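# Three arms finish hanging a door on both hinge pins

## Task

Using any number of the three arms (bases in the scene frame, metres, heading in degrees counter-clockwise from +x: arm1 at x=-0.42 y=+0.63 z=+0.81 heading -84; arm2 at x=+0.18 y=+0.61 z=+0.72 heading -94; arm3 at x=+0.57 y=-0.33 z=+0.78 heading +177), complete the mounting of the door that is currently held by a single hinge pin. Both hinge pins must be fully inserted and no block may remain near the door. Afterwards the grippers must open and the arms must back away, and the result must hold without any robot supporting it.

## Robot and tools

Setup: three identical i2rt Big YAM arms named arm1, arm2 and arm3. Each has six revolute joints, a two-finger gripper and a wrist camera. With joints 1 and 6 at zero and the hand level and forward, that camera sits above the hand and views the fingertips. Reach is about 1.0 m from the joint-1 axis. Joints move at different speeds, so the hand can sweep a wide curve between postures. Loose objects may occasionally get a small shove from the scene itself.

Frames: a single scene frame with its origin on the floor and +z up. The bases are at the positions and headings listed in the task. "hand" is the point midway between the fingertips; its z axis runs along the fingers and its y axis is the direction the fingers open and close.

execute_actions: argument "actions" is a list holding either one action or nothing. An empty list only returns state and pictures. An action is an object whose keys are robot names ("arm1", "arm2", "arm3"). Under each name goes "joints", an object of absolute targets keyed by joint name. These are not offsets. All named motions begin together and may finish at different times. Units and ranges:
- joint1_rad: -2.879 to 2.879, tolerance ±0.045. Turns the arm about its base; positive is counter-clockwise seen from above; 0 points the arm along its base heading.
- joint2_rad: 0 to 3.141, ±0.14. Shoulder; 0 is upper arm pointing back, about level; increasing lifts it up, then forward.
- joint3_rad: 0 to 3.019, ±0.09. Elbow; 0 is fully folded; increasing opens it.
- joint4_rad: -1.692 to 1.57, ±0.055. Hand pitch; positive tips the fingers up.
- joint5_rad: -1.57 to 1.57, ±0.03. Hand sideways swing; positive goes toward the arm's right.
- joint6_rad: -2.094 to 2.094, ±0.035. Hand roll; positive is clockwise viewed from behind the hand.
- gripper_m: 0 to 0.093 metres, ±0.003, the fingertip gap. Grip force is roughly 50 to 62 N per pad, lower on some grippers.
An action runs 15 s at most. Joints or arms you omit may keep pushing toward an earlier target, and joint_status will not show it. Unknown keys or out-of-range numbers reject the entire call, and nothing moves. Optional "cameras": list drawn from arm1_cam_wrist, arm2_cam_wrist, arm3_cam_wrist or "all". Omitting it, null or ["all"] gives every camera; [] gives none. The "pictures" line gives the image order. If a result reports a stop, any later execute_actions, wait or finished_scene calls in that same reply are skipped.

wait: "seconds" 0 to 10. It commands nothing and returns the same things as an empty action.

zoom_image: "camera" (one of the three wrist cameras) and "region" [x0, y0, x1, y1] in pixels, origin at the top-left. The region can be up to 504 by 504. It works only on the latest full image. All cameras are fisheye, 504x504.

read_manual: optional "section", only "licences". Returns licence text and moves nothing.

finished_scene: "scene" integer 1 or 2. Ends that scene for good and starts the next one; its result reports success and gives the next task. The goal must still hold once the robots are released. A reply containing no tool call ends all remaining scenes.

Reading results: joint_positions gives current angles. joint_status tells how each commanded joint ended:
- "off_target": the joint is resting away from its target and may still push toward it.
- "contact_stop" or "time_out": the joint drops its target and holds in place. A timed-out joint may instead keep a target a limited distance ahead (at most 0.375, 0.375, 0.113, 0.225, 0.075, 0.3 rad for joints 1-6) and keep pushing; on_its_own lists it, and it will move on if the path clears. To relieve the push, command its reported position.
- "joint command not followed" (often with a "cause:" line), and "not_followed" per joint: the self- and inter-arm clearance check blocked those targets. The gripper part of the action still executes. Blocked targets may be retried on later actions until valid targets are sent or the path opens.
on_its_own covers what the call did not command; "held at" is a held target, not the current position. Tiny target changes may not move a joint at all. A joint carrying a load will sag.

Cautions: the arms do not stop on contact and can push hard. A hard press between two robots fails the run, and a heavy collision may too. No state line reports robot-robot contact. The clearance check can react late, and it ignores fingers, gripper housings and wrist cameras. Contact caused by a held object does not count. Arms do not wait for each other. Knocking anything out of the work area fails the task.

Motor heat: holding loads or pushing heats motors, even while you think. A MOTOR HOT line appears from 85 °C. At 100 °C the arm and its gripper go limp and fall until cooled; this is reported as an OVER-TEMPERATURE FAULT. Affected keys then read "limit_stop_at_motor_heat"; resend those targets. Some heat persists into the next scene.

Timing: the simulation runs while you compose a reply, and the robots hold the last command. A second scene with a new random start follows the first.

Each tool is called after "Emit:" as name(argument=value, ...) on one line, values as JSON.

## Session

Emit:
execute_actions(actions=[])

Scene clock: 0.00 s.
arm1.joint_positions: joint1_rad=+0.231 joint2_rad=+0.328 joint3_rad=+1.525 joint4_rad=-1.389 joint5_rad=+0.070 joint6_rad=+0.080 gripper_m=+0.095
arm1.joint_status: not commanded
arm1.hand: x=-0.4127 y=+0.5638 z=+1.4341 quat_wxyz=(-0.517, -0.489, -0.597, +0.370) (m; scene frame)
arm2.joint_positions: joint1_rad=+0.122 joint2_rad=+0.485 joint3_rad=+1.590 joint4_rad=-1.483 joint5_rad=-0.045 joint6_rad=+0.561 gripper_m=+0.095
arm2.joint_status: not commanded
arm2.hand: x=+0.1904 y=+0.5031 z=+1.3429 quat_wxyz=(-0.512, -0.704, -0.427, +0.246) (m; scene frame)
arm3.joint_positions: joint1_rad=+0.304 joint2_rad=+0.465 joint3_rad=+1.669 joint4_rad=-1.396 joint5_rad=+0.074 joint6_rad=+0.214 gripper_m=+0.094
arm3.joint_status: not commanded
arm3.hand: x=+0.4749 y=-0.3408 z=+1.4541 quat_wxyz=(+0.113, +0.773, -0.010, -0.624) (m; scene frame)
pictures: arm1_cam_wrist, arm2_cam_wrist, arm3_cam_wrist
Images, in order (width x height): arm1_cam_wrist 504x504, arm2_cam_wrist 504x504, arm3_cam_wrist 504x504.

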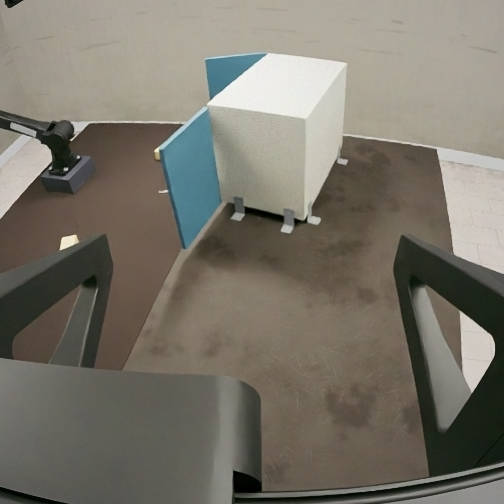

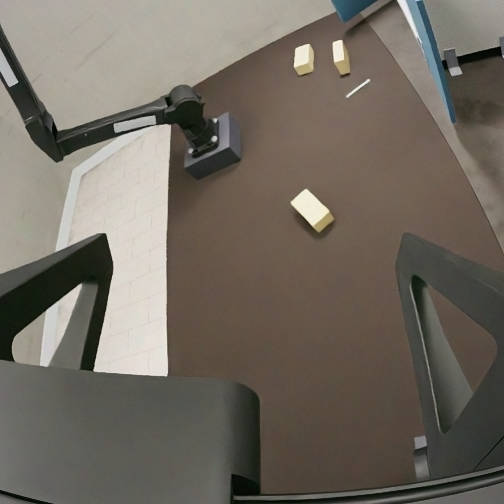

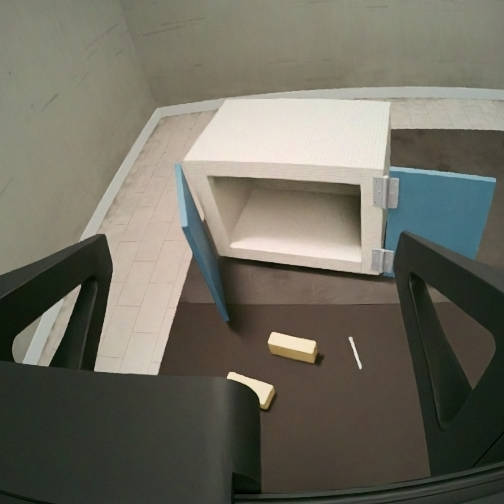

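Emit:
zoom_image(camera="arm3_cam_wrist", region=[150, 140, 504, 400])

Emit:
zoom_image(camera="arm2_cam_wrist", region=[270, 0, 504, 140])

Region (150, 140, 504, 400) of arm3_cam_wrist's 504x504 image, scaled by 1.424, with more detail than that image has; it fills the top 370 rows of this view, and the rest is white.

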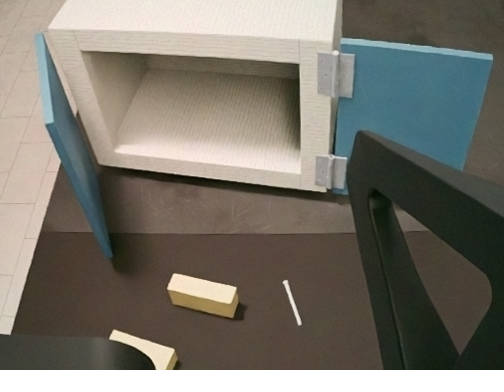

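Region (270, 0, 504, 140) of arm2_cam_wrist's 504x504 image, scaled by 2.154, with more detail than that image has; it fills the top 302 rows of this view, and the rest is white.

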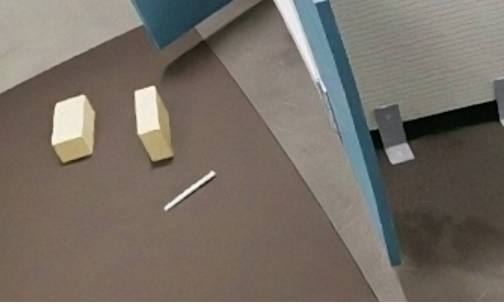

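Emit:
execute_actions(actions=[{"arm3":{"joints":{"joint1_rad":-0.6,"joint2_rad":1.2,"joint3_rad":1.0,"joint4_rad":0.1,"joint5_rad":-1.0,"joint6_rad":0}},"arm2":{"joints":{"joint1_rad":-0.1,"joint4_rad":-1.2,"joint6_rad":0,"joint5_rad":0}}}], cameras=["arm2_cam_wrist","arm3_cam_wrist"])

Scene clock: 13.20 s.
arm1.joint_positions: joint1_rad=+0.231 joint2_rad=+0.328 joint3_rad=+1.525 joint4_rad=-1.389 joint5_rad=+0.070 joint6_rad=+0.080 gripper_m=+0.095
arm1.joint_status: not commanded
arm1.hand: x=-0.4127 y=+0.5638 z=+1.4341 quat_wxyz=(-0.517, -0.489, -0.597, +0.370) (m; scene frame)
arm2.joint_positions: joint1_rad=-0.092 joint2_rad=+0.485 joint3_rad=+1.590 joint4_rad=-1.225 joint5_rad=-0.002 joint6_rad=+0.011 gripper_m=+0.095
arm2.joint_status: all done
arm2.hand: x=+0.1553 y=+0.4895 z=+1.4044 quat_wxyz=(-0.437, -0.570, -0.478, +0.506) (m; scene frame)
arm3.joint_positions: joint1_rad=-0.606 joint2_rad=+1.205 joint3_rad=+0.958 joint4_rad=+0.079 joint5_rad=-0.997 joint6_rad=+0.008 gripper_m=+0.094
arm3.joint_status: all done
arm3.hand: x=+0.0979 y=-0.1426 z=+1.1701 quat_wxyz=(+0.160, +0.737, +0.071, -0.652) (m; scene frame)
pictures: arm2_cam_wrist, arm3_cam_wrist
Images, in order (width x height): arm2_cam_wrist 504x504, arm3_cam_wrist 504x504.

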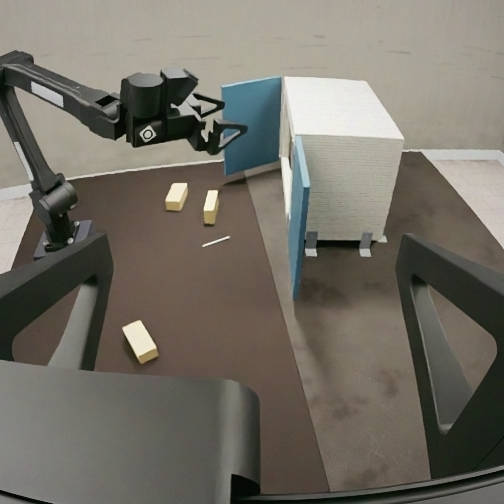

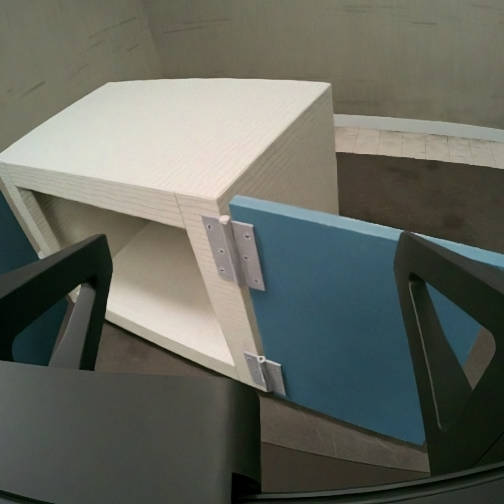

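Emit:
zoom_image(camera="arm3_cam_wrist", region=[170, 180, 330, 420])

Region (170, 180, 330, 420) of arm3_cam_wrist's 504x504 image, scaled by 2.100, with more detail than that image has.

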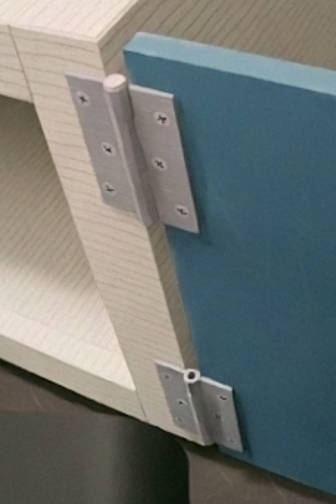

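Emit:
execute_actions(actions=[{"arm3":{"joints":{"joint2_rad":0.9,"joint3_rad":1.0}}}], cameras=[])

Emit:
execute_actions(actions=[{"arm3":{"joints":{"joint1_rad":0,"joint4_rad":-1.44,"joint5_rad":0}}}], cameras=[])

Emit:
execute_actions(actions=[{"arm3":{"joints":{"joint2_rad":1.39,"joint3_rad":1.28}}}], cameras=["arm2_cam_wrist","arm3_cam_wrist"])

Scene clock: 29.90 s.
arm1.joint_positions: joint1_rad=+0.231 joint2_rad=+0.328 joint3_rad=+1.525 joint4_rad=-1.389 joint5_rad=+0.070 joint6_rad=+0.080 gripper_m=+0.095
arm1.joint_status: not commanded
arm1.hand: x=-0.4127 y=+0.5638 z=+1.4341 quat_wxyz=(-0.517, -0.489, -0.597, +0.370) (m; scene frame)
arm2.joint_positions: joint1_rad=-0.092 joint2_rad=+0.485 joint3_rad=+1.590 joint4_rad=-1.225 joint5_rad=-0.002 joint6_rad=+0.011 gripper_m=+0.095
arm2.joint_status: not commanded
arm2.hand: x=+0.1553 y=+0.4895 z=+1.4044 quat_wxyz=(-0.437, -0.570, -0.478, +0.507) (m; scene frame)
arm3.joint_positions: joint1_rad=-0.606 joint2_rad=+0.890 joint3_rad=+0.972 joint4_rad=+0.090 joint5_rad=-0.999 joint6_rad=+0.007 gripper_m=+0.094
arm3.joint_status: all done
arm3.hand: x=+0.1785 y=-0.2077 z=+1.3103 quat_wxyz=(+0.072, +0.656, +0.162, -0.733) (m; scene frame)
pictures: none
No camera images: the call's "cameras" was empty. Leave "cameras" out to get every camera's image.

Scene clock: 31.73 s.
arm1.joint_positions: joint1_rad=+0.231 joint2_rad=+0.328 joint3_rad=+1.525 joint4_rad=-1.389 joint5_rad=+0.070 joint6_rad=+0.080 gripper_m=+0.095
arm1.joint_status: not commanded
arm1.hand: x=-0.4127 y=+0.5638 z=+1.4341 quat_wxyz=(-0.517, -0.489, -0.597, +0.370) (m; scene frame)
arm2.joint_positions: joint1_rad=-0.092 joint2_rad=+0.485 joint3_rad=+1.590 joint4_rad=-1.225 joint5_rad=-0.002 joint6_rad=+0.011 gripper_m=+0.095
arm2.joint_status: not commanded
arm2.hand: x=+0.1553 y=+0.4895 z=+1.4044 quat_wxyz=(-0.437, -0.570, -0.478, +0.507) (m; scene frame)
arm3.joint_positions: joint1_rad=-0.001 joint2_rad=+0.890 joint3_rad=+0.972 joint4_rad=-1.427 joint5_rad=-0.003 joint6_rad=+0.005 gripper_m=+0.094
arm3.joint_status: all done
arm3.hand: x=+0.2975 y=-0.3117 z=+1.0419 quat_wxyz=(-0.006, +0.993, -0.033, -0.110) (m; scene frame)
pictures: none
No camera images: the call's "cameras" was empty. Leave "cameras" out to get every camera's image.

Scene clock: 33.13 s.
arm1.joint_positions: joint1_rad=+0.231 joint2_rad=+0.328 joint3_rad=+1.525 joint4_rad=-1.389 joint5_rad=+0.070 joint6_rad=+0.080 gripper_m=+0.095
arm1.joint_status: not commanded
arm1.hand: x=-0.4127 y=+0.5638 z=+1.4341 quat_wxyz=(-0.517, -0.489, -0.597, +0.370) (m; scene frame)
arm2.joint_positions: joint1_rad=-0.092 joint2_rad=+0.485 joint3_rad=+1.590 joint4_rad=-1.225 joint5_rad=-0.002 joint6_rad=+0.011 gripper_m=+0.095
arm2.joint_status: not commanded
arm2.hand: x=+0.1553 y=+0.4895 z=+1.4044 quat_wxyz=(-0.437, -0.570, -0.478, +0.507) (m; scene frame)
arm3.joint_positions: joint1_rad=-0.001 joint2_rad=+1.401 joint3_rad=+1.249 joint4_rad=-1.434 joint5_rad=-0.003 joint6_rad=+0.005 gripper_m=+0.094
arm3.joint_status: all done
arm3.hand: x=+0.1712 y=-0.3035 z=+0.9940 quat_wxyz=(-0.002, +0.999, -0.034, +0.010) (m; scene frame)
pictures: arm2_cam_wrist, arm3_cam_wrist
Images, in order (width x height): arm2_cam_wrist 504x504, arm3_cam_wrist 504x504.

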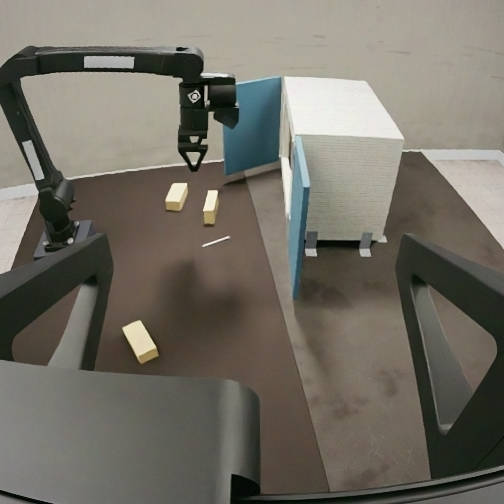

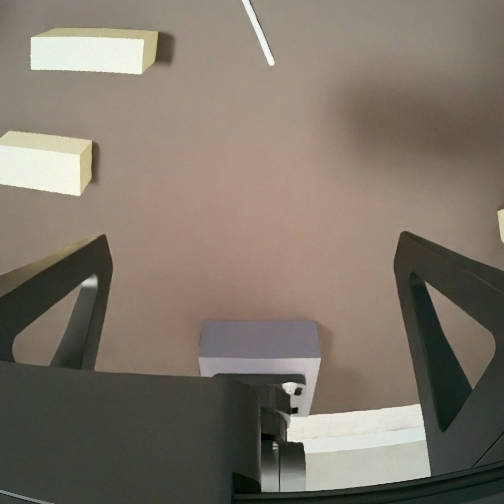

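Emit:
execute_actions(actions=[{"arm3":{"joints":{"joint2_rad":1.655,"joint3_rad":1.18,"joint4_rad":-1.065,"joint6_rad":-0.35}}}], cameras=["arm2_cam_wrist","arm3_cam_wrist"])

Scene clock: 39.23 s.
arm1.joint_positions: joint1_rad=+0.231 joint2_rad=+0.328 joint3_rad=+1.525 joint4_rad=-1.389 joint5_rad=+0.070 joint6_rad=+0.080 gripper_m=+0.095
arm1.joint_status: not commanded
arm1.hand: x=-0.4127 y=+0.5638 z=+1.4341 quat_wxyz=(-0.517, -0.489, -0.597, +0.370) (m; scene frame)
arm2.joint_positions: joint1_rad=-0.092 joint2_rad=+0.485 joint3_rad=+1.590 joint4_rad=-1.225 joint5_rad=-0.002 joint6_rad=+0.011 gripper_m=+0.095
arm2.joint_status: not commanded
arm2.hand: x=+0.1553 y=+0.4895 z=+1.4044 quat_wxyz=(-0.437, -0.570, -0.478, +0.507) (m; scene frame)
arm3.joint_positions: joint1_rad=-0.001 joint2_rad=+1.673 joint3_rad=+1.162 joint4_rad=-1.079 joint5_rad=-0.003 joint6_rad=-0.341 gripper_m=+0.094
arm3.joint_status: all done
arm3.hand: x=+0.1141 y=-0.2988 z=+0.8497 quat_wxyz=(+0.000, +0.990, +0.139, +0.012) (m; scene frame)
pictures: arm2_cam_wrist, arm3_cam_wrist
Images, in order (width x height): arm2_cam_wrist 504x504, arm3_cam_wrist 504x504.

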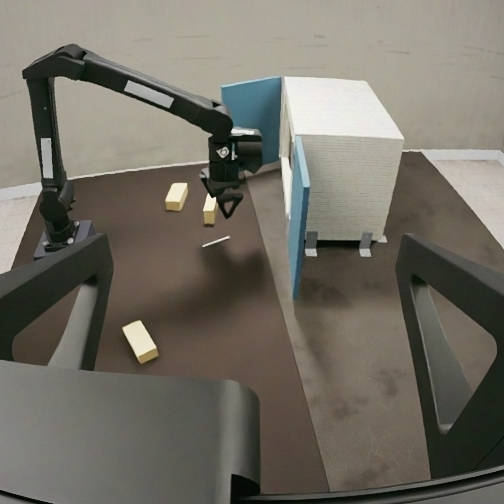

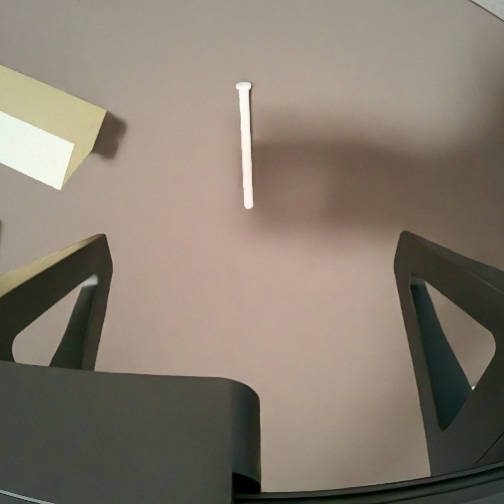

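Emit:
execute_actions(actions=[{"arm3":{"joints":{"joint2_rad":1.79,"joint3_rad":1.09,"joint4_rad":-0.82,"gripper_m":0.04}}}], cameras=["arm2_cam_wrist","arm3_cam_wrist"])

Scene clock: 42.53 s.
arm1.joint_positions: joint1_rad=+0.231 joint2_rad=+0.328 joint3_rad=+1.525 joint4_rad=-1.389 joint5_rad=+0.070 joint6_rad=+0.080 gripper_m=+0.095
arm1.joint_status: not commanded
arm1.hand: x=-0.4127 y=+0.5638 z=+1.4341 quat_wxyz=(-0.517, -0.489, -0.597, +0.370) (m; scene frame)
arm2.joint_positions: joint1_rad=-0.092 joint2_rad=+0.485 joint3_rad=+1.590 joint4_rad=-1.225 joint5_rad=-0.002 joint6_rad=+0.011 gripper_m=+0.095
arm2.joint_status: not commanded
arm2.hand: x=+0.1553 y=+0.4895 z=+1.4044 quat_wxyz=(-0.437, -0.570, -0.478, +0.507) (m; scene frame)
arm3.joint_positions: joint1_rad=-0.001 joint2_rad=+1.792 joint3_rad=+1.079 joint4_rad=-0.833 joint5_rad=-0.003 joint6_rad=-0.342 gripper_m=+0.040
arm3.joint_status: all done
arm3.hand: x=+0.1050 y=-0.2976 z=+0.7714 quat_wxyz=(-0.005, +0.990, +0.140, -0.010) (m; scene frame)
pictures: arm2_cam_wrist, arm3_cam_wrist
Images, in order (width x height): arm2_cam_wrist 504x504, arm3_cam_wrist 504x504.

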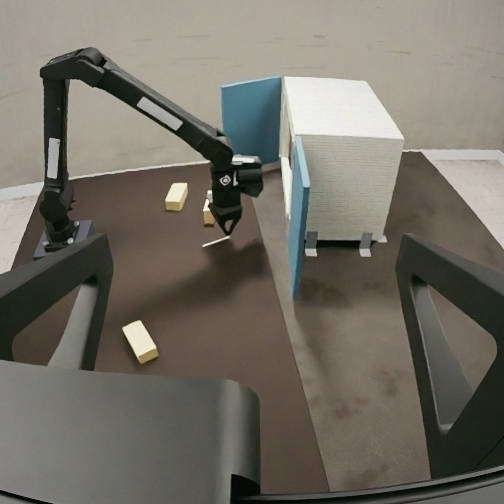

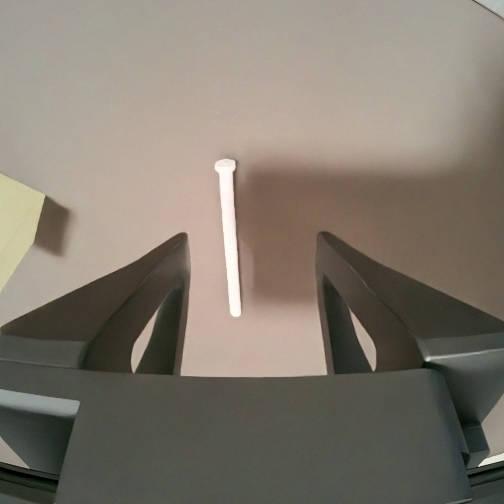

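Emit:
execute_actions(actions=[{"arm3":{"joints":{"joint1_rad":0.022,"joint2_rad":1.835,"joint3_rad":1.045,"joint4_rad":-0.75,"joint6_rad":-0.37}}}], cameras=["arm2_cam_wrist","arm3_cam_wrist"])

Scene clock: 45.67 s.
arm1.joint_positions: joint1_rad=+0.231 joint2_rad=+0.328 joint3_rad=+1.525 joint4_rad=-1.389 joint5_rad=+0.070 joint6_rad=+0.080 gripper_m=+0.095
arm1.joint_status: not commanded
arm1.hand: x=-0.4127 y=+0.5638 z=+1.4341 quat_wxyz=(-0.517, -0.489, -0.597, +0.370) (m; scene frame)
arm2.joint_positions: joint1_rad=-0.092 joint2_rad=+0.485 joint3_rad=+1.590 joint4_rad=-1.225 joint5_rad=-0.002 joint6_rad=+0.011 gripper_m=+0.095
arm2.joint_status: not commanded
arm2.hand: x=+0.1553 y=+0.4895 z=+1.4044 quat_wxyz=(-0.437, -0.570, -0.478, +0.507) (m; scene frame)
arm3.joint_positions: joint1_rad=+0.020 joint2_rad=+1.814 joint3_rad=+1.042 joint4_rad=-0.764 joint5_rad=-0.003 joint6_rad=-0.361 gripper_m=+0.040
arm3.joint_status: all done
arm3.hand: x=+0.1096 y=-0.3072 z=+0.7516 quat_wxyz=(-0.006, +0.987, +0.159, -0.014) (m; scene frame)
pictures: arm2_cam_wrist, arm3_cam_wrist
Images, in order (width x height): arm2_cam_wrist 504x504, arm3_cam_wrist 504x504.

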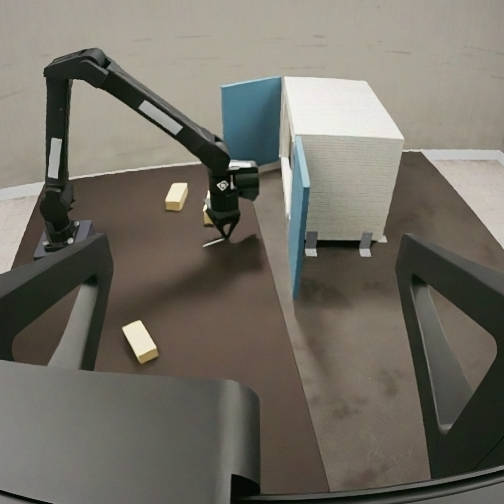

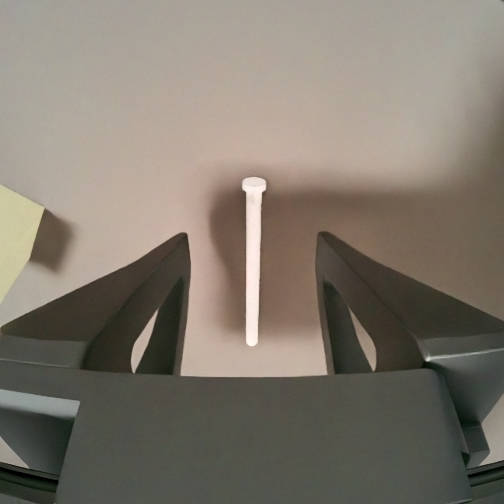

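Emit:
execute_actions(actions=[{"arm3":{"joints":{"joint2_rad":1.875}}}], cameras=["arm2_cam_wrist","arm3_cam_wrist"])

Scene clock: 48.27 s.
arm1.joint_positions: joint1_rad=+0.231 joint2_rad=+0.328 joint3_rad=+1.525 joint4_rad=-1.389 joint5_rad=+0.070 joint6_rad=+0.080 gripper_m=+0.095
arm1.joint_status: not commanded
arm1.hand: x=-0.4127 y=+0.5638 z=+1.4341 quat_wxyz=(-0.517, -0.489, -0.597, +0.370) (m; scene frame)
arm2.joint_positions: joint1_rad=-0.092 joint2_rad=+0.485 joint3_rad=+1.590 joint4_rad=-1.225 joint5_rad=-0.002 joint6_rad=+0.011 gripper_m=+0.095
arm2.joint_status: not commanded
arm2.hand: x=+0.1553 y=+0.4895 z=+1.4044 quat_wxyz=(-0.437, -0.570, -0.478, +0.507) (m; scene frame)
arm3.joint_positions: joint1_rad=+0.020 joint2_rad=+1.856 joint3_rad=+1.042 joint4_rad=-0.763 joint5_rad=-0.003 joint6_rad=-0.362 gripper_m=+0.040
arm3.joint_status: all done
arm3.hand: x=+0.1166 y=-0.3073 z=+0.7333 quat_wxyz=(-0.002, +0.987, +0.160, +0.006) (m; scene frame)
pictures: arm2_cam_wrist, arm3_cam_wrist
Images, in order (width x height): arm2_cam_wrist 504x504, arm3_cam_wrist 504x504.

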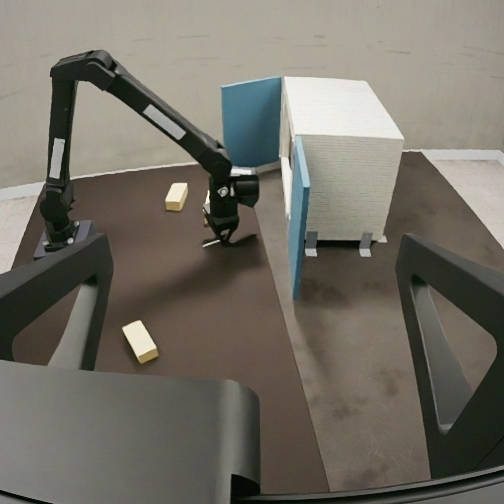

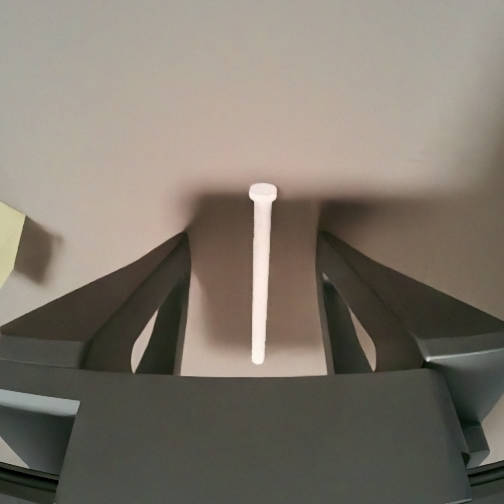

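Lower a little more until contact.

Emit:
execute_actions(actions=[{"arm3":{"joints":{"joint2_rad":1.895}}}], cameras=[])

Emit:
execute_actions(actions=[{"arm3":{"joints":{"gripper_m":0.0}}}], cameras=["arm3_cam_wrist"])

Scene clock: 52.33 s.
arm1.joint_positions: joint1_rad=+0.231 joint2_rad=+0.328 joint3_rad=+1.525 joint4_rad=-1.389 joint5_rad=+0.070 joint6_rad=+0.080 gripper_m=+0.095
arm1.joint_status: not commanded
arm1.hand: x=-0.4127 y=+0.5638 z=+1.4341 quat_wxyz=(-0.517, -0.489, -0.597, +0.370) (m; scene frame)
arm2.joint_positions: joint1_rad=-0.092 joint2_rad=+0.485 joint3_rad=+1.590 joint4_rad=-1.225 joint5_rad=-0.002 joint6_rad=+0.011 gripper_m=+0.095
arm2.joint_status: not commanded
arm2.hand: x=+0.1553 y=+0.4895 z=+1.4044 quat_wxyz=(-0.437, -0.570, -0.478, +0.507) (m; scene frame)
arm3.joint_positions: joint1_rad=+0.020 joint2_rad=+1.862 joint3_rad=+1.042 joint4_rad=-0.762 joint5_rad=-0.002 joint6_rad=-0.362 gripper_m=+0.040
arm3.joint_status: all done
arm3.hand: x=+0.1173 y=-0.3072 z=+0.7307 quat_wxyz=(-0.001, +0.987, +0.160, +0.008) (m; scene frame)
pictures: none
No camera images: the call's "cameras" was empty. Leave "cameras" out to get every camera's image.

Scene clock: 52.90 s.
arm1.joint_positions: joint1_rad=+0.231 joint2_rad=+0.328 joint3_rad=+1.525 joint4_rad=-1.389 joint5_rad=+0.070 joint6_rad=+0.080 gripper_m=+0.095
arm1.joint_status: not commanded
arm1.hand: x=-0.4127 y=+0.5638 z=+1.4341 quat_wxyz=(-0.517, -0.489, -0.597, +0.370) (m; scene frame)
arm2.joint_positions: joint1_rad=-0.092 joint2_rad=+0.485 joint3_rad=+1.590 joint4_rad=-1.225 joint5_rad=-0.002 joint6_rad=+0.011 gripper_m=+0.095
arm2.joint_status: not commanded
arm2.hand: x=+0.1553 y=+0.4895 z=+1.4044 quat_wxyz=(-0.437, -0.570, -0.478, +0.507) (m; scene frame)
arm3.joint_positions: joint1_rad=+0.020 joint2_rad=+1.862 joint3_rad=+1.042 joint4_rad=-0.762 joint5_rad=-0.001 joint6_rad=-0.362 gripper_m=+0.002
arm3.joint_status: all done
arm3.hand: x=+0.1174 y=-0.3070 z=+0.7305 quat_wxyz=(-0.002, +0.987, +0.160, +0.008) (m; scene frame)
pictures: arm3_cam_wrist
Images, in order (width x height): arm3_cam_wrist 504x504.

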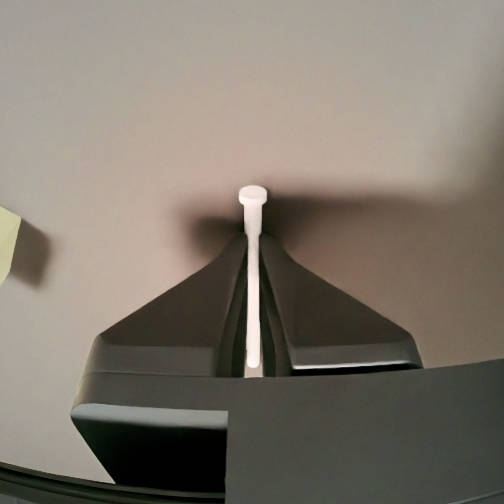

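Emit:
execute_actions(actions=[{"arm3":{"joints":{"joint2_rad":1.45}}}], cameras=["arm3_cam_wrist"])

Scene clock: 58.00 s.
arm1.joint_positions: joint1_rad=+0.231 joint2_rad=+0.328 joint3_rad=+1.525 joint4_rad=-1.389 joint5_rad=+0.070 joint6_rad=+0.080 gripper_m=+0.095
arm1.joint_status: not commanded
arm1.hand: x=-0.4127 y=+0.5638 z=+1.4341 quat_wxyz=(-0.517, -0.489, -0.597, +0.370) (m; scene frame)
arm2.joint_positions: joint1_rad=-0.092 joint2_rad=+0.485 joint3_rad=+1.590 joint4_rad=-1.225 joint5_rad=-0.002 joint6_rad=+0.011 gripper_m=+0.095
arm2.joint_status: not commanded
arm2.hand: x=+0.1553 y=+0.4895 z=+1.4044 quat_wxyz=(-0.437, -0.570, -0.478, +0.507) (m; scene frame)
arm3.joint_positions: joint1_rad=+0.020 joint2_rad=+1.429 joint3_rad=+1.028 joint4_rad=-0.761 joint5_rad=-0.001 joint6_rad=-0.362 gripper_m=+0.002
arm3.joint_status: all done
arm3.hand: x=+0.0849 y=-0.3072 z=+0.9221 quat_wxyz=(-0.044, +0.967, +0.158, -0.196) (m; scene frame)
pictures: arm3_cam_wrist
Images, in order (width x height): arm3_cam_wrist 504x504.

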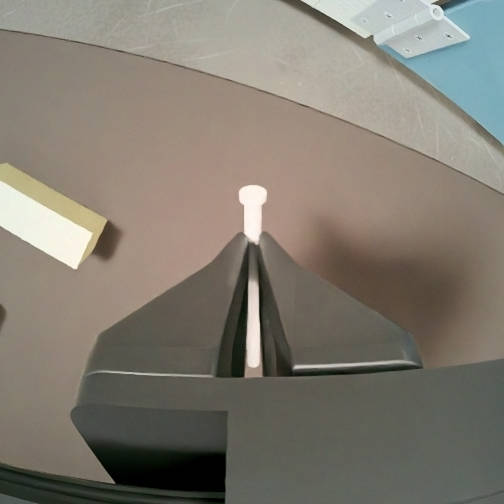

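Emit:
execute_actions(actions=[{"arm3":{"joints":{"joint2_rad":1.0,"joint3_rad":0.5,"joint4_rad":-0.3,"joint6_rad":0,"joint1_rad":-0.17}}}], cameras=[])

Emit:
execute_actions(actions=[{"arm3":{"joints":{"joint3_rad":0.33,"joint4_rad":1.13}}}], cameras=[])

Emit:
execute_actions(actions=[{"arm3":{"joints":{"joint2_rad":1.44}}}], cameras=["arm2_cam_wrist","arm3_cam_wrist"])

Scene clock: 62.27 s.
arm1.joint_positions: joint1_rad=+0.231 joint2_rad=+0.328 joint3_rad=+1.525 joint4_rad=-1.389 joint5_rad=+0.070 joint6_rad=+0.080 gripper_m=+0.095
arm1.joint_status: not commanded
arm1.hand: x=-0.4127 y=+0.5638 z=+1.4341 quat_wxyz=(-0.517, -0.489, -0.597, +0.370) (m; scene frame)
arm2.joint_positions: joint1_rad=-0.092 joint2_rad=+0.485 joint3_rad=+1.590 joint4_rad=-1.225 joint5_rad=-0.002 joint6_rad=+0.011 gripper_m=+0.095
arm2.joint_status: not commanded
arm2.hand: x=+0.1553 y=+0.4895 z=+1.4044 quat_wxyz=(-0.437, -0.570, -0.478, +0.507) (m; scene frame)
arm3.joint_positions: joint1_rad=-0.176 joint2_rad=+0.996 joint3_rad=+0.487 joint4_rad=-0.322 joint5_rad=+0.000 joint6_rad=-0.009 gripper_m=+0.002
arm3.joint_status: all done
arm3.hand: x=+0.2077 y=-0.2395 z=+0.9004 quat_wxyz=(-0.048, +0.927, -0.104, -0.357) (m; scene frame)
pictures: none
No camera images: the call's "cameras" was empty. Leave "cameras" out to get every camera's image.

Scene clock: 64.03 s.
arm1.joint_positions: joint1_rad=+0.231 joint2_rad=+0.328 joint3_rad=+1.525 joint4_rad=-1.389 joint5_rad=+0.070 joint6_rad=+0.080 gripper_m=+0.095
arm1.joint_status: not commanded
arm1.hand: x=-0.4127 y=+0.5638 z=+1.4341 quat_wxyz=(-0.517, -0.489, -0.597, +0.370) (m; scene frame)
arm2.joint_positions: joint1_rad=-0.092 joint2_rad=+0.485 joint3_rad=+1.590 joint4_rad=-1.225 joint5_rad=-0.002 joint6_rad=+0.011 gripper_m=+0.095
arm2.joint_status: not commanded
arm2.hand: x=+0.1553 y=+0.4895 z=+1.4044 quat_wxyz=(-0.437, -0.570, -0.478, +0.507) (m; scene frame)
arm3.joint_positions: joint1_rad=-0.176 joint2_rad=+0.996 joint3_rad=+0.306 joint4_rad=+1.108 joint5_rad=+0.000 joint6_rad=-0.008 gripper_m=+0.002
arm3.joint_status: all done
arm3.hand: x=+0.1870 y=-0.2366 z=+1.1246 quat_wxyz=(-0.105, +0.543, -0.059, -0.831) (m; scene frame)
pictures: none
No camera images: the call's "cameras" was empty. Leave "cameras" out to get every camera's image.

Scene clock: 65.10 s.
arm1.joint_positions: joint1_rad=+0.231 joint2_rad=+0.328 joint3_rad=+1.525 joint4_rad=-1.389 joint5_rad=+0.070 joint6_rad=+0.080 gripper_m=+0.095
arm1.joint_status: not commanded
arm1.hand: x=-0.4127 y=+0.5638 z=+1.4341 quat_wxyz=(-0.517, -0.489, -0.597, +0.370) (m; scene frame)
arm2.joint_positions: joint1_rad=-0.092 joint2_rad=+0.485 joint3_rad=+1.590 joint4_rad=-1.225 joint5_rad=-0.002 joint6_rad=+0.011 gripper_m=+0.095
arm2.joint_status: not commanded
arm2.hand: x=+0.1553 y=+0.4895 z=+1.4044 quat_wxyz=(-0.437, -0.570, -0.478, +0.507) (m; scene frame)
arm3.joint_positions: joint1_rad=-0.176 joint2_rad=+1.433 joint3_rad=+0.306 joint4_rad=+1.115 joint5_rad=+0.000 joint6_rad=-0.008 gripper_m=+0.002
arm3.joint_status: all done
arm3.hand: x=+0.1348 y=-0.2224 z=+0.9496 quat_wxyz=(-0.089, +0.708, -0.078, -0.696) (m; scene frame)
pictures: arm2_cam_wrist, arm3_cam_wrist
Images, in order (width x height): arm2_cam_wrist 504x504, arm3_cam_wrist 504x504.

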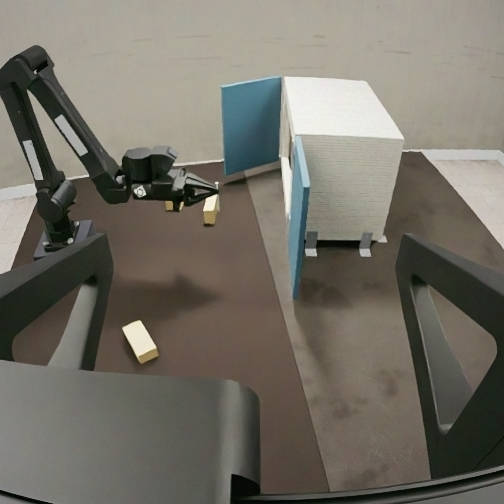

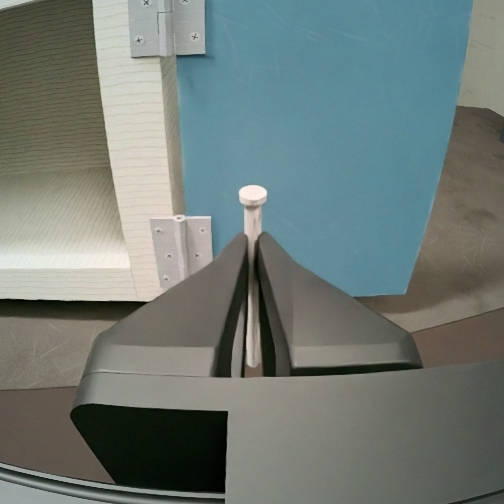

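Emit:
zoom_image(camera="arm3_cam_wrist", region=[120, 190, 240, 310])

Region (120, 190, 240, 310) of arm3_cam_wrist's 504x504 image, scaled by 4.200, with more detail than that image has.

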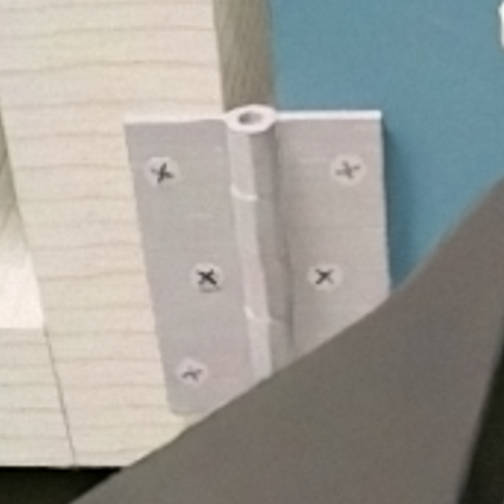

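Emit:
execute_actions(actions=[{"arm3":{"joints":{"joint1_rad":-0.075,"joint2_rad":1.76,"joint3_rad":0.685,"joint4_rad":1.11}},"arm2":{"joints":{"joint1_rad":-0.24,"joint2_rad":0.82,"joint3_rad":0.37,"joint4_rad":0.48}}}], cameras=["arm2_cam_wrist","arm3_cam_wrist"])

Scene clock: 74.90 s.
arm1.joint_positions: joint1_rad=+0.231 joint2_rad=+0.328 joint3_rad=+1.525 joint4_rad=-1.389 joint5_rad=+0.070 joint6_rad=+0.080 gripper_m=+0.095
arm1.joint_status: not commanded
arm1.hand: x=-0.4127 y=+0.5638 z=+1.4341 quat_wxyz=(-0.517, -0.489, -0.597, +0.370) (m; scene frame)
arm2.joint_positions: joint1_rad=-0.232 joint2_rad=+0.818 joint3_rad=+0.366 joint4_rad=+0.455 joint5_rad=-0.002 joint6_rad=+0.011 gripper_m=+0.095
arm2.joint_status: all done
arm2.hand: x=+0.0570 y=+0.2325 z=+1.0156 quat_wxyz=(-0.427, -0.568, -0.412, +0.571) (m; scene frame)
arm3.joint_positions: joint1_rad=-0.073 joint2_rad=+1.749 joint3_rad=+0.656 joint4_rad=+1.115 joint5_rad=+0.000 joint6_rad=-0.008 gripper_m=+0.002
arm3.joint_status: all done
arm3.hand: x=-0.0028 y=-0.2503 z=+0.9393 quat_wxyz=(-0.053, +0.699, -0.041, -0.712) (m; scene frame)
pictures: arm2_cam_wrist, arm3_cam_wrist
Images, in order (width x height): arm2_cam_wrist 504x504, arm3_cam_wrist 504x504.

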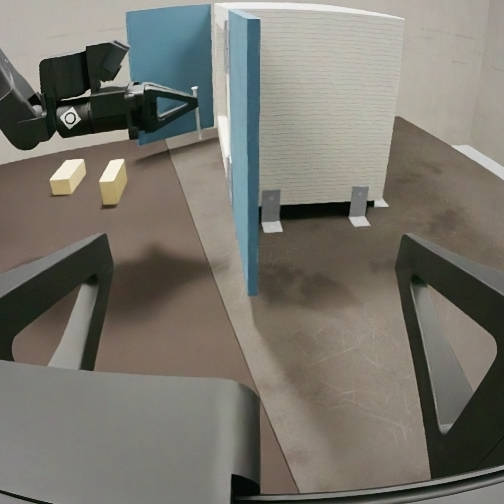

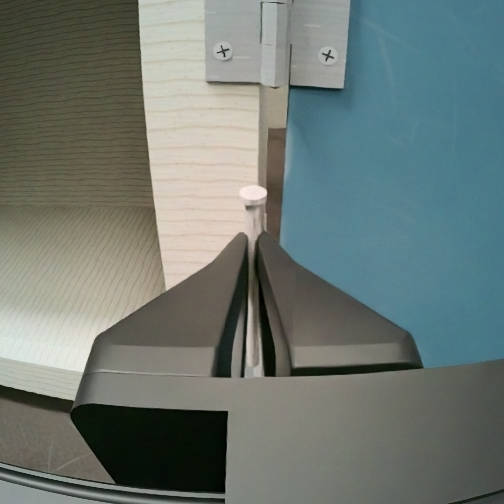

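Emit:
execute_actions(actions=[{"arm3":{"joints":{"joint1_rad":-0.089,"joint2_rad":1.82,"joint3_rad":0.778,"joint4_rad":1.05}},"arm2":{"joints":{"joint1_rad":-0.04,"joint2_rad":1.73,"joint3_rad":0.92,"joint4_rad":0.85,"joint5_rad":0.35,"gripper_m":0.03}}}], cameras=["arm2_cam_wrist","arm3_cam_wrist"])

Scene clock: 81.23 s.
arm1.joint_positions: joint1_rad=+0.231 joint2_rad=+0.328 joint3_rad=+1.525 joint4_rad=-1.389 joint5_rad=+0.070 joint6_rad=+0.080 gripper_m=+0.095
arm1.joint_status: not commanded
arm1.hand: x=-0.4127 y=+0.5638 z=+1.4341 quat_wxyz=(-0.517, -0.489, -0.597, +0.370) (m; scene frame)
arm2.joint_positions: joint1_rad=-0.043 joint2_rad=+1.729 joint3_rad=+0.895 joint4_rad=+0.834 joint5_rad=+0.347 joint6_rad=+0.010 gripper_m=+0.030
arm2.joint_status: all done
arm2.hand: x=+0.0454 y=-0.0149 z=+0.9431 quat_wxyz=(-0.380, -0.600, -0.365, +0.602) (m; scene frame)
arm3.joint_positions: joint1_rad=-0.084 joint2_rad=+1.802 joint3_rad=+0.749 joint4_rad=+1.062 joint5_rad=+0.000 joint6_rad=-0.008 gripper_m=+0.002
arm3.joint_status: all done
arm3.hand: x=-0.0341 y=-0.2390 z=+0.9354 quat_wxyz=(-0.057, +0.704, -0.045, -0.707) (m; scene frame)
pictures: arm2_cam_wrist, arm3_cam_wrist
Images, in order (width x height): arm2_cam_wrist 504x504, arm3_cam_wrist 504x504.

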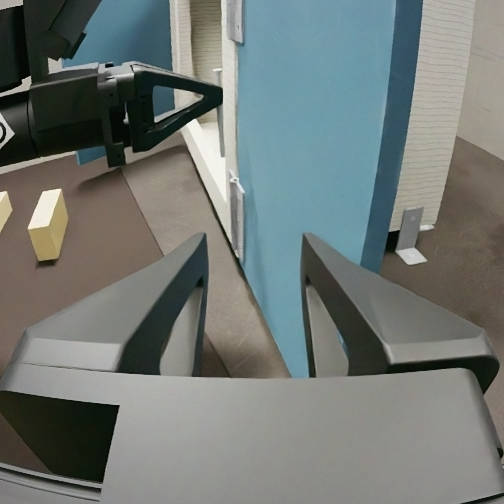

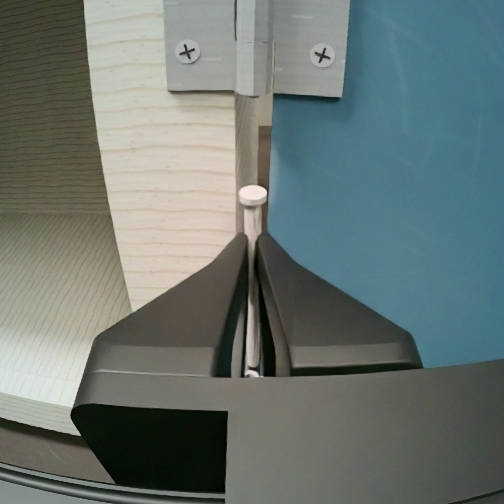

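Emit:
zoom_image(camera="arm2_cam_wrist", region=[150, 0, 300, 260])

Emit:
zoom_image(camera="arm3_cam_wrist", region=[200, 60, 310, 390])

Region (150, 0, 300, 260) of arm2_cam_wrist's 504x504 image, scaled by 1.938, with more detail than that image has; it fills the left 291 columns of this view, and the rest is white.

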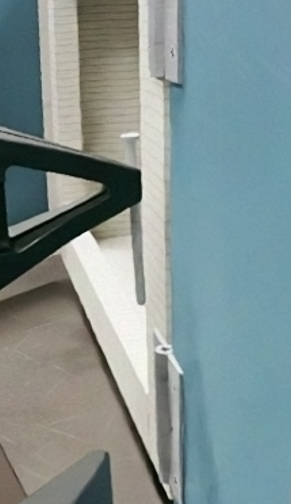

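Region (200, 60, 310, 390) of arm3_cam_wrist's 504x504 image, scaled by 1.527, with more detail than that image has.

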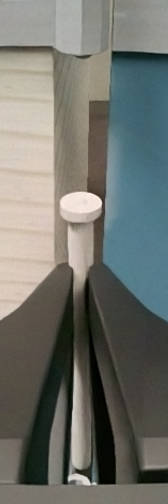

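Emit:
execute_actions(actions=[{"arm3":{"joints":{"joint2_rad":1.862,"joint3_rad":0.812,"joint4_rad":1.036}}}], cameras=["arm2_cam_wrist","arm3_cam_wrist"])

Emit:
zoom_image(camera="arm2_cam_wrist", region=[180, 60, 290, 260])

Emit:
zoom_image(camera="arm3_cam_wrist", region=[220, 300, 290, 390])

Scene clock: 89.20 s.
arm1.joint_positions: joint1_rad=+0.231 joint2_rad=+0.328 joint3_rad=+1.525 joint4_rad=-1.389 joint5_rad=+0.070 joint6_rad=+0.080 gripper_m=+0.095
arm1.joint_status: not commanded
arm1.hand: x=-0.4127 y=+0.5638 z=+1.4341 quat_wxyz=(-0.517, -0.489, -0.597, +0.370) (m; scene frame)
arm2.joint_positions: joint1_rad=-0.043 joint2_rad=+1.729 joint3_rad=+0.895 joint4_rad=+0.834 joint5_rad=+0.347 joint6_rad=+0.010 gripper_m=+0.030
arm2.joint_status: not commanded
arm2.hand: x=+0.0454 y=-0.0149 z=+0.9431 quat_wxyz=(-0.380, -0.600, -0.365, +0.602) (m; scene frame)
arm3.joint_positions: joint1_rad=-0.084 joint2_rad=+1.840 joint3_rad=+0.781 joint4_rad=+1.047 joint5_rad=+0.000 joint6_rad=-0.008 gripper_m=+0.002
arm3.joint_status: all done
arm3.hand: x=-0.0451 y=-0.2373 z=+0.9229 quat_wxyz=(-0.057, +0.711, -0.046, -0.699) (m; scene frame)
pictures: arm2_cam_wrist, arm3_cam_wrist
Images, in order (width x height): arm2_cam_wrist 504x504, arm3_cam_wrist 504x504.

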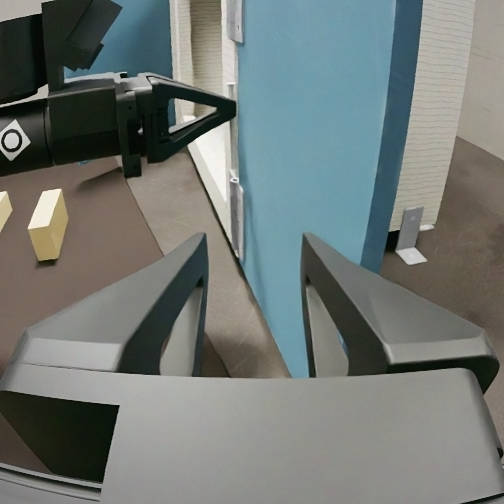

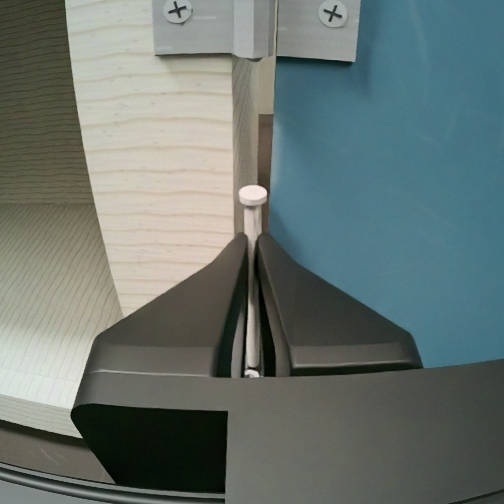

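Region (180, 60, 290, 260) of arm2_cam_wrist's 504x504 image, scaled by 2.520, with more detail than that image has; it fills the left 277 columns of this view, and the rest is white.

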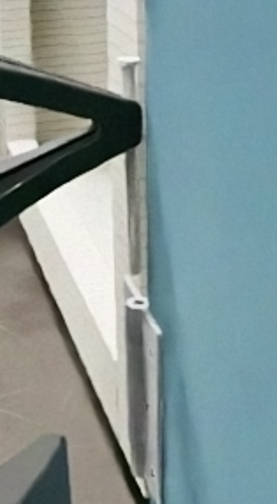

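Region (220, 300, 290, 390) of arm3_cam_wrist's 504x504 image, scaled by 5.600, with more detail than that image has.

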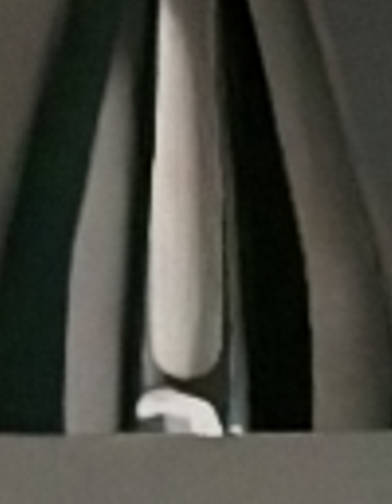

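Emit:
execute_actions(actions=[{"arm3":{"joints":{"joint6_rad":0.032}}}], cameras=["arm2_cam_wrist","arm3_cam_wrist"])

Emit:
zoom_image(camera="arm2_cam_wrist", region=[200, 140, 270, 220])

Emit:
zoom_image(camera="arm3_cam_wrist", region=[220, 300, 290, 390])

Scene clock: 93.13 s.
arm1.joint_positions: joint1_rad=+0.231 joint2_rad=+0.328 joint3_rad=+1.525 joint4_rad=-1.389 joint5_rad=+0.070 joint6_rad=+0.080 gripper_m=+0.095
arm1.joint_status: not commanded
arm1.hand: x=-0.4127 y=+0.5638 z=+1.4341 quat_wxyz=(-0.517, -0.489, -0.597, +0.370) (m; scene frame)
arm2.joint_positions: joint1_rad=-0.043 joint2_rad=+1.729 joint3_rad=+0.895 joint4_rad=+0.834 joint5_rad=+0.347 joint6_rad=+0.010 gripper_m=+0.030
arm2.joint_status: not commanded
arm2.hand: x=+0.0454 y=-0.0149 z=+0.9431 quat_wxyz=(-0.380, -0.600, -0.365, +0.602) (m; scene frame)
arm3.joint_positions: joint1_rad=-0.084 joint2_rad=+1.840 joint3_rad=+0.781 joint4_rad=+1.047 joint5_rad=+0.000 joint6_rad=+0.023 gripper_m=+0.002
arm3.joint_status: all done
arm3.hand: x=-0.0451 y=-0.2373 z=+0.9229 quat_wxyz=(-0.046, +0.710, -0.057, -0.700) (m; scene frame)
pictures: arm2_cam_wrist, arm3_cam_wrist
Images, in order (width x height): arm2_cam_wrist 504x504, arm3_cam_wrist 504x504.

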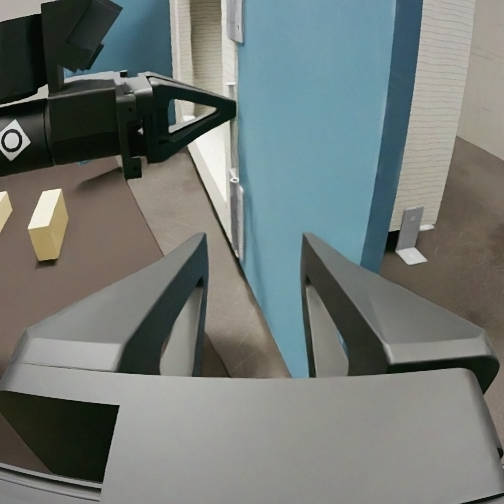

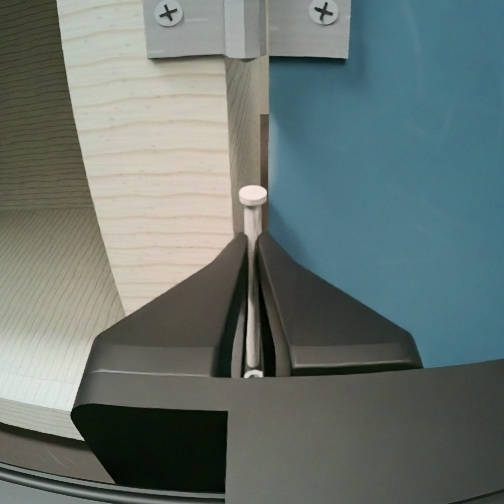

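Region (200, 140, 270, 220) of arm2_cam_wrist's 504x504 image, scaled by 6.300, with more detail than that image has; it fills the left 441 columns of this view, and the rest is white.

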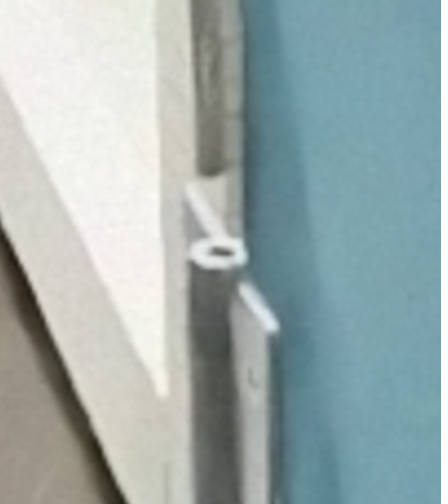

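Region (220, 300, 290, 390) of arm3_cam_wrist's 504x504 image, scaled by 5.600, with more detail than that image has.

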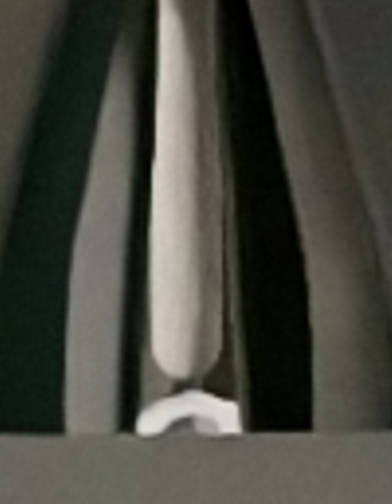

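Emit:
execute_actions(actions=[{"arm3":{"joints":{"joint6_rad":0.002,"joint5_rad":-0.008,"joint2_rad":1.882,"joint3_rad":0.816,"joint4_rad":1.086}}}], cameras=["arm2_cam_wrist","arm3_cam_wrist"])

Emit:
zoom_image(camera="arm2_cam_wrist", region=[200, 140, 270, 220])

Emit:
zoom_image(camera="arm3_cam_wrist", region=[220, 300, 290, 390])

Scene clock: 100.60 s.
arm1.joint_positions: joint1_rad=+0.231 joint2_rad=+0.328 joint3_rad=+1.525 joint4_rad=-1.389 joint5_rad=+0.070 joint6_rad=+0.080 gripper_m=+0.095
arm1.joint_status: not commanded
arm1.hand: x=-0.4127 y=+0.5638 z=+1.4341 quat_wxyz=(-0.517, -0.489, -0.597, +0.370) (m; scene frame)
arm2.joint_positions: joint1_rad=-0.043 joint2_rad=+1.729 joint3_rad=+0.895 joint4_rad=+0.834 joint5_rad=+0.347 joint6_rad=+0.010 gripper_m=+0.030
arm2.joint_status: not commanded
arm2.hand: x=+0.0454 y=-0.0149 z=+0.9431 quat_wxyz=(-0.380, -0.600, -0.365, +0.602) (m; scene frame)
arm3.joint_positions: joint1_rad=-0.084 joint2_rad=+1.858 joint3_rad=+0.782 joint4_rad=+1.062 joint5_rad=-0.005 joint6_rad=+0.011 gripper_m=+0.002
arm3.joint_status: all done
arm3.hand: x=-0.0457 y=-0.2380 z=+0.9165 quat_wxyz=(-0.048, +0.711, -0.051, -0.699) (m; scene frame)
pictures: arm2_cam_wrist, arm3_cam_wrist
Images, in order (width x height): arm2_cam_wrist 504x504, arm3_cam_wrist 504x504.

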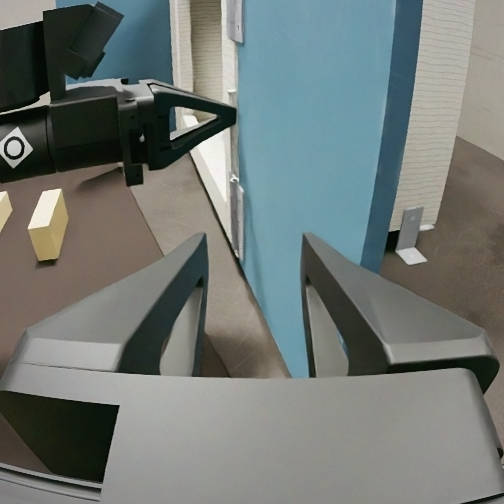

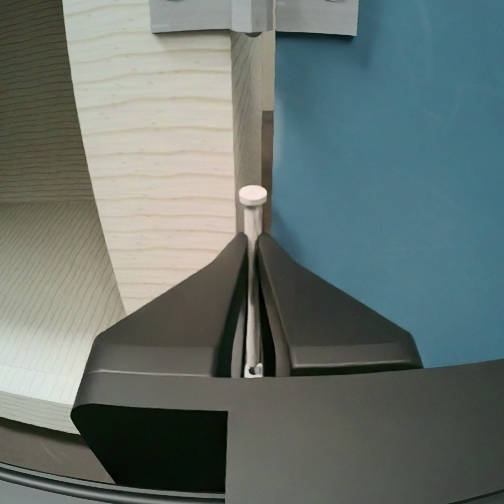

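Region (200, 140, 270, 220) of arm2_cam_wrist's 504x504 image, scaled by 6.300, with more detail than that image has; it fills the left 441 columns of this view, and the rest is white.

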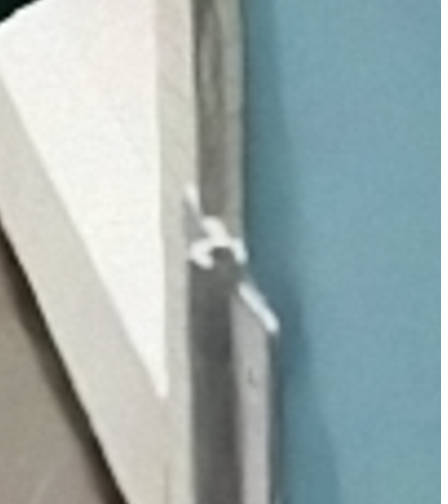

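Region (220, 300, 290, 390) of arm3_cam_wrist's 504x504 image, scaled by 5.600, with more detail than that image has.

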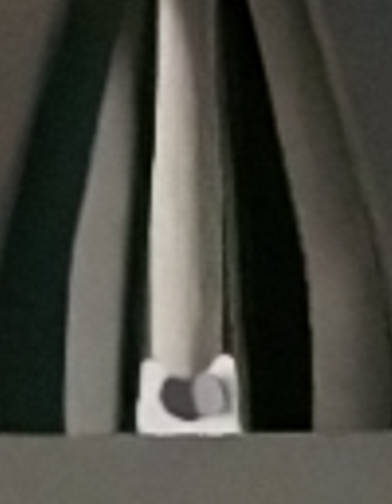

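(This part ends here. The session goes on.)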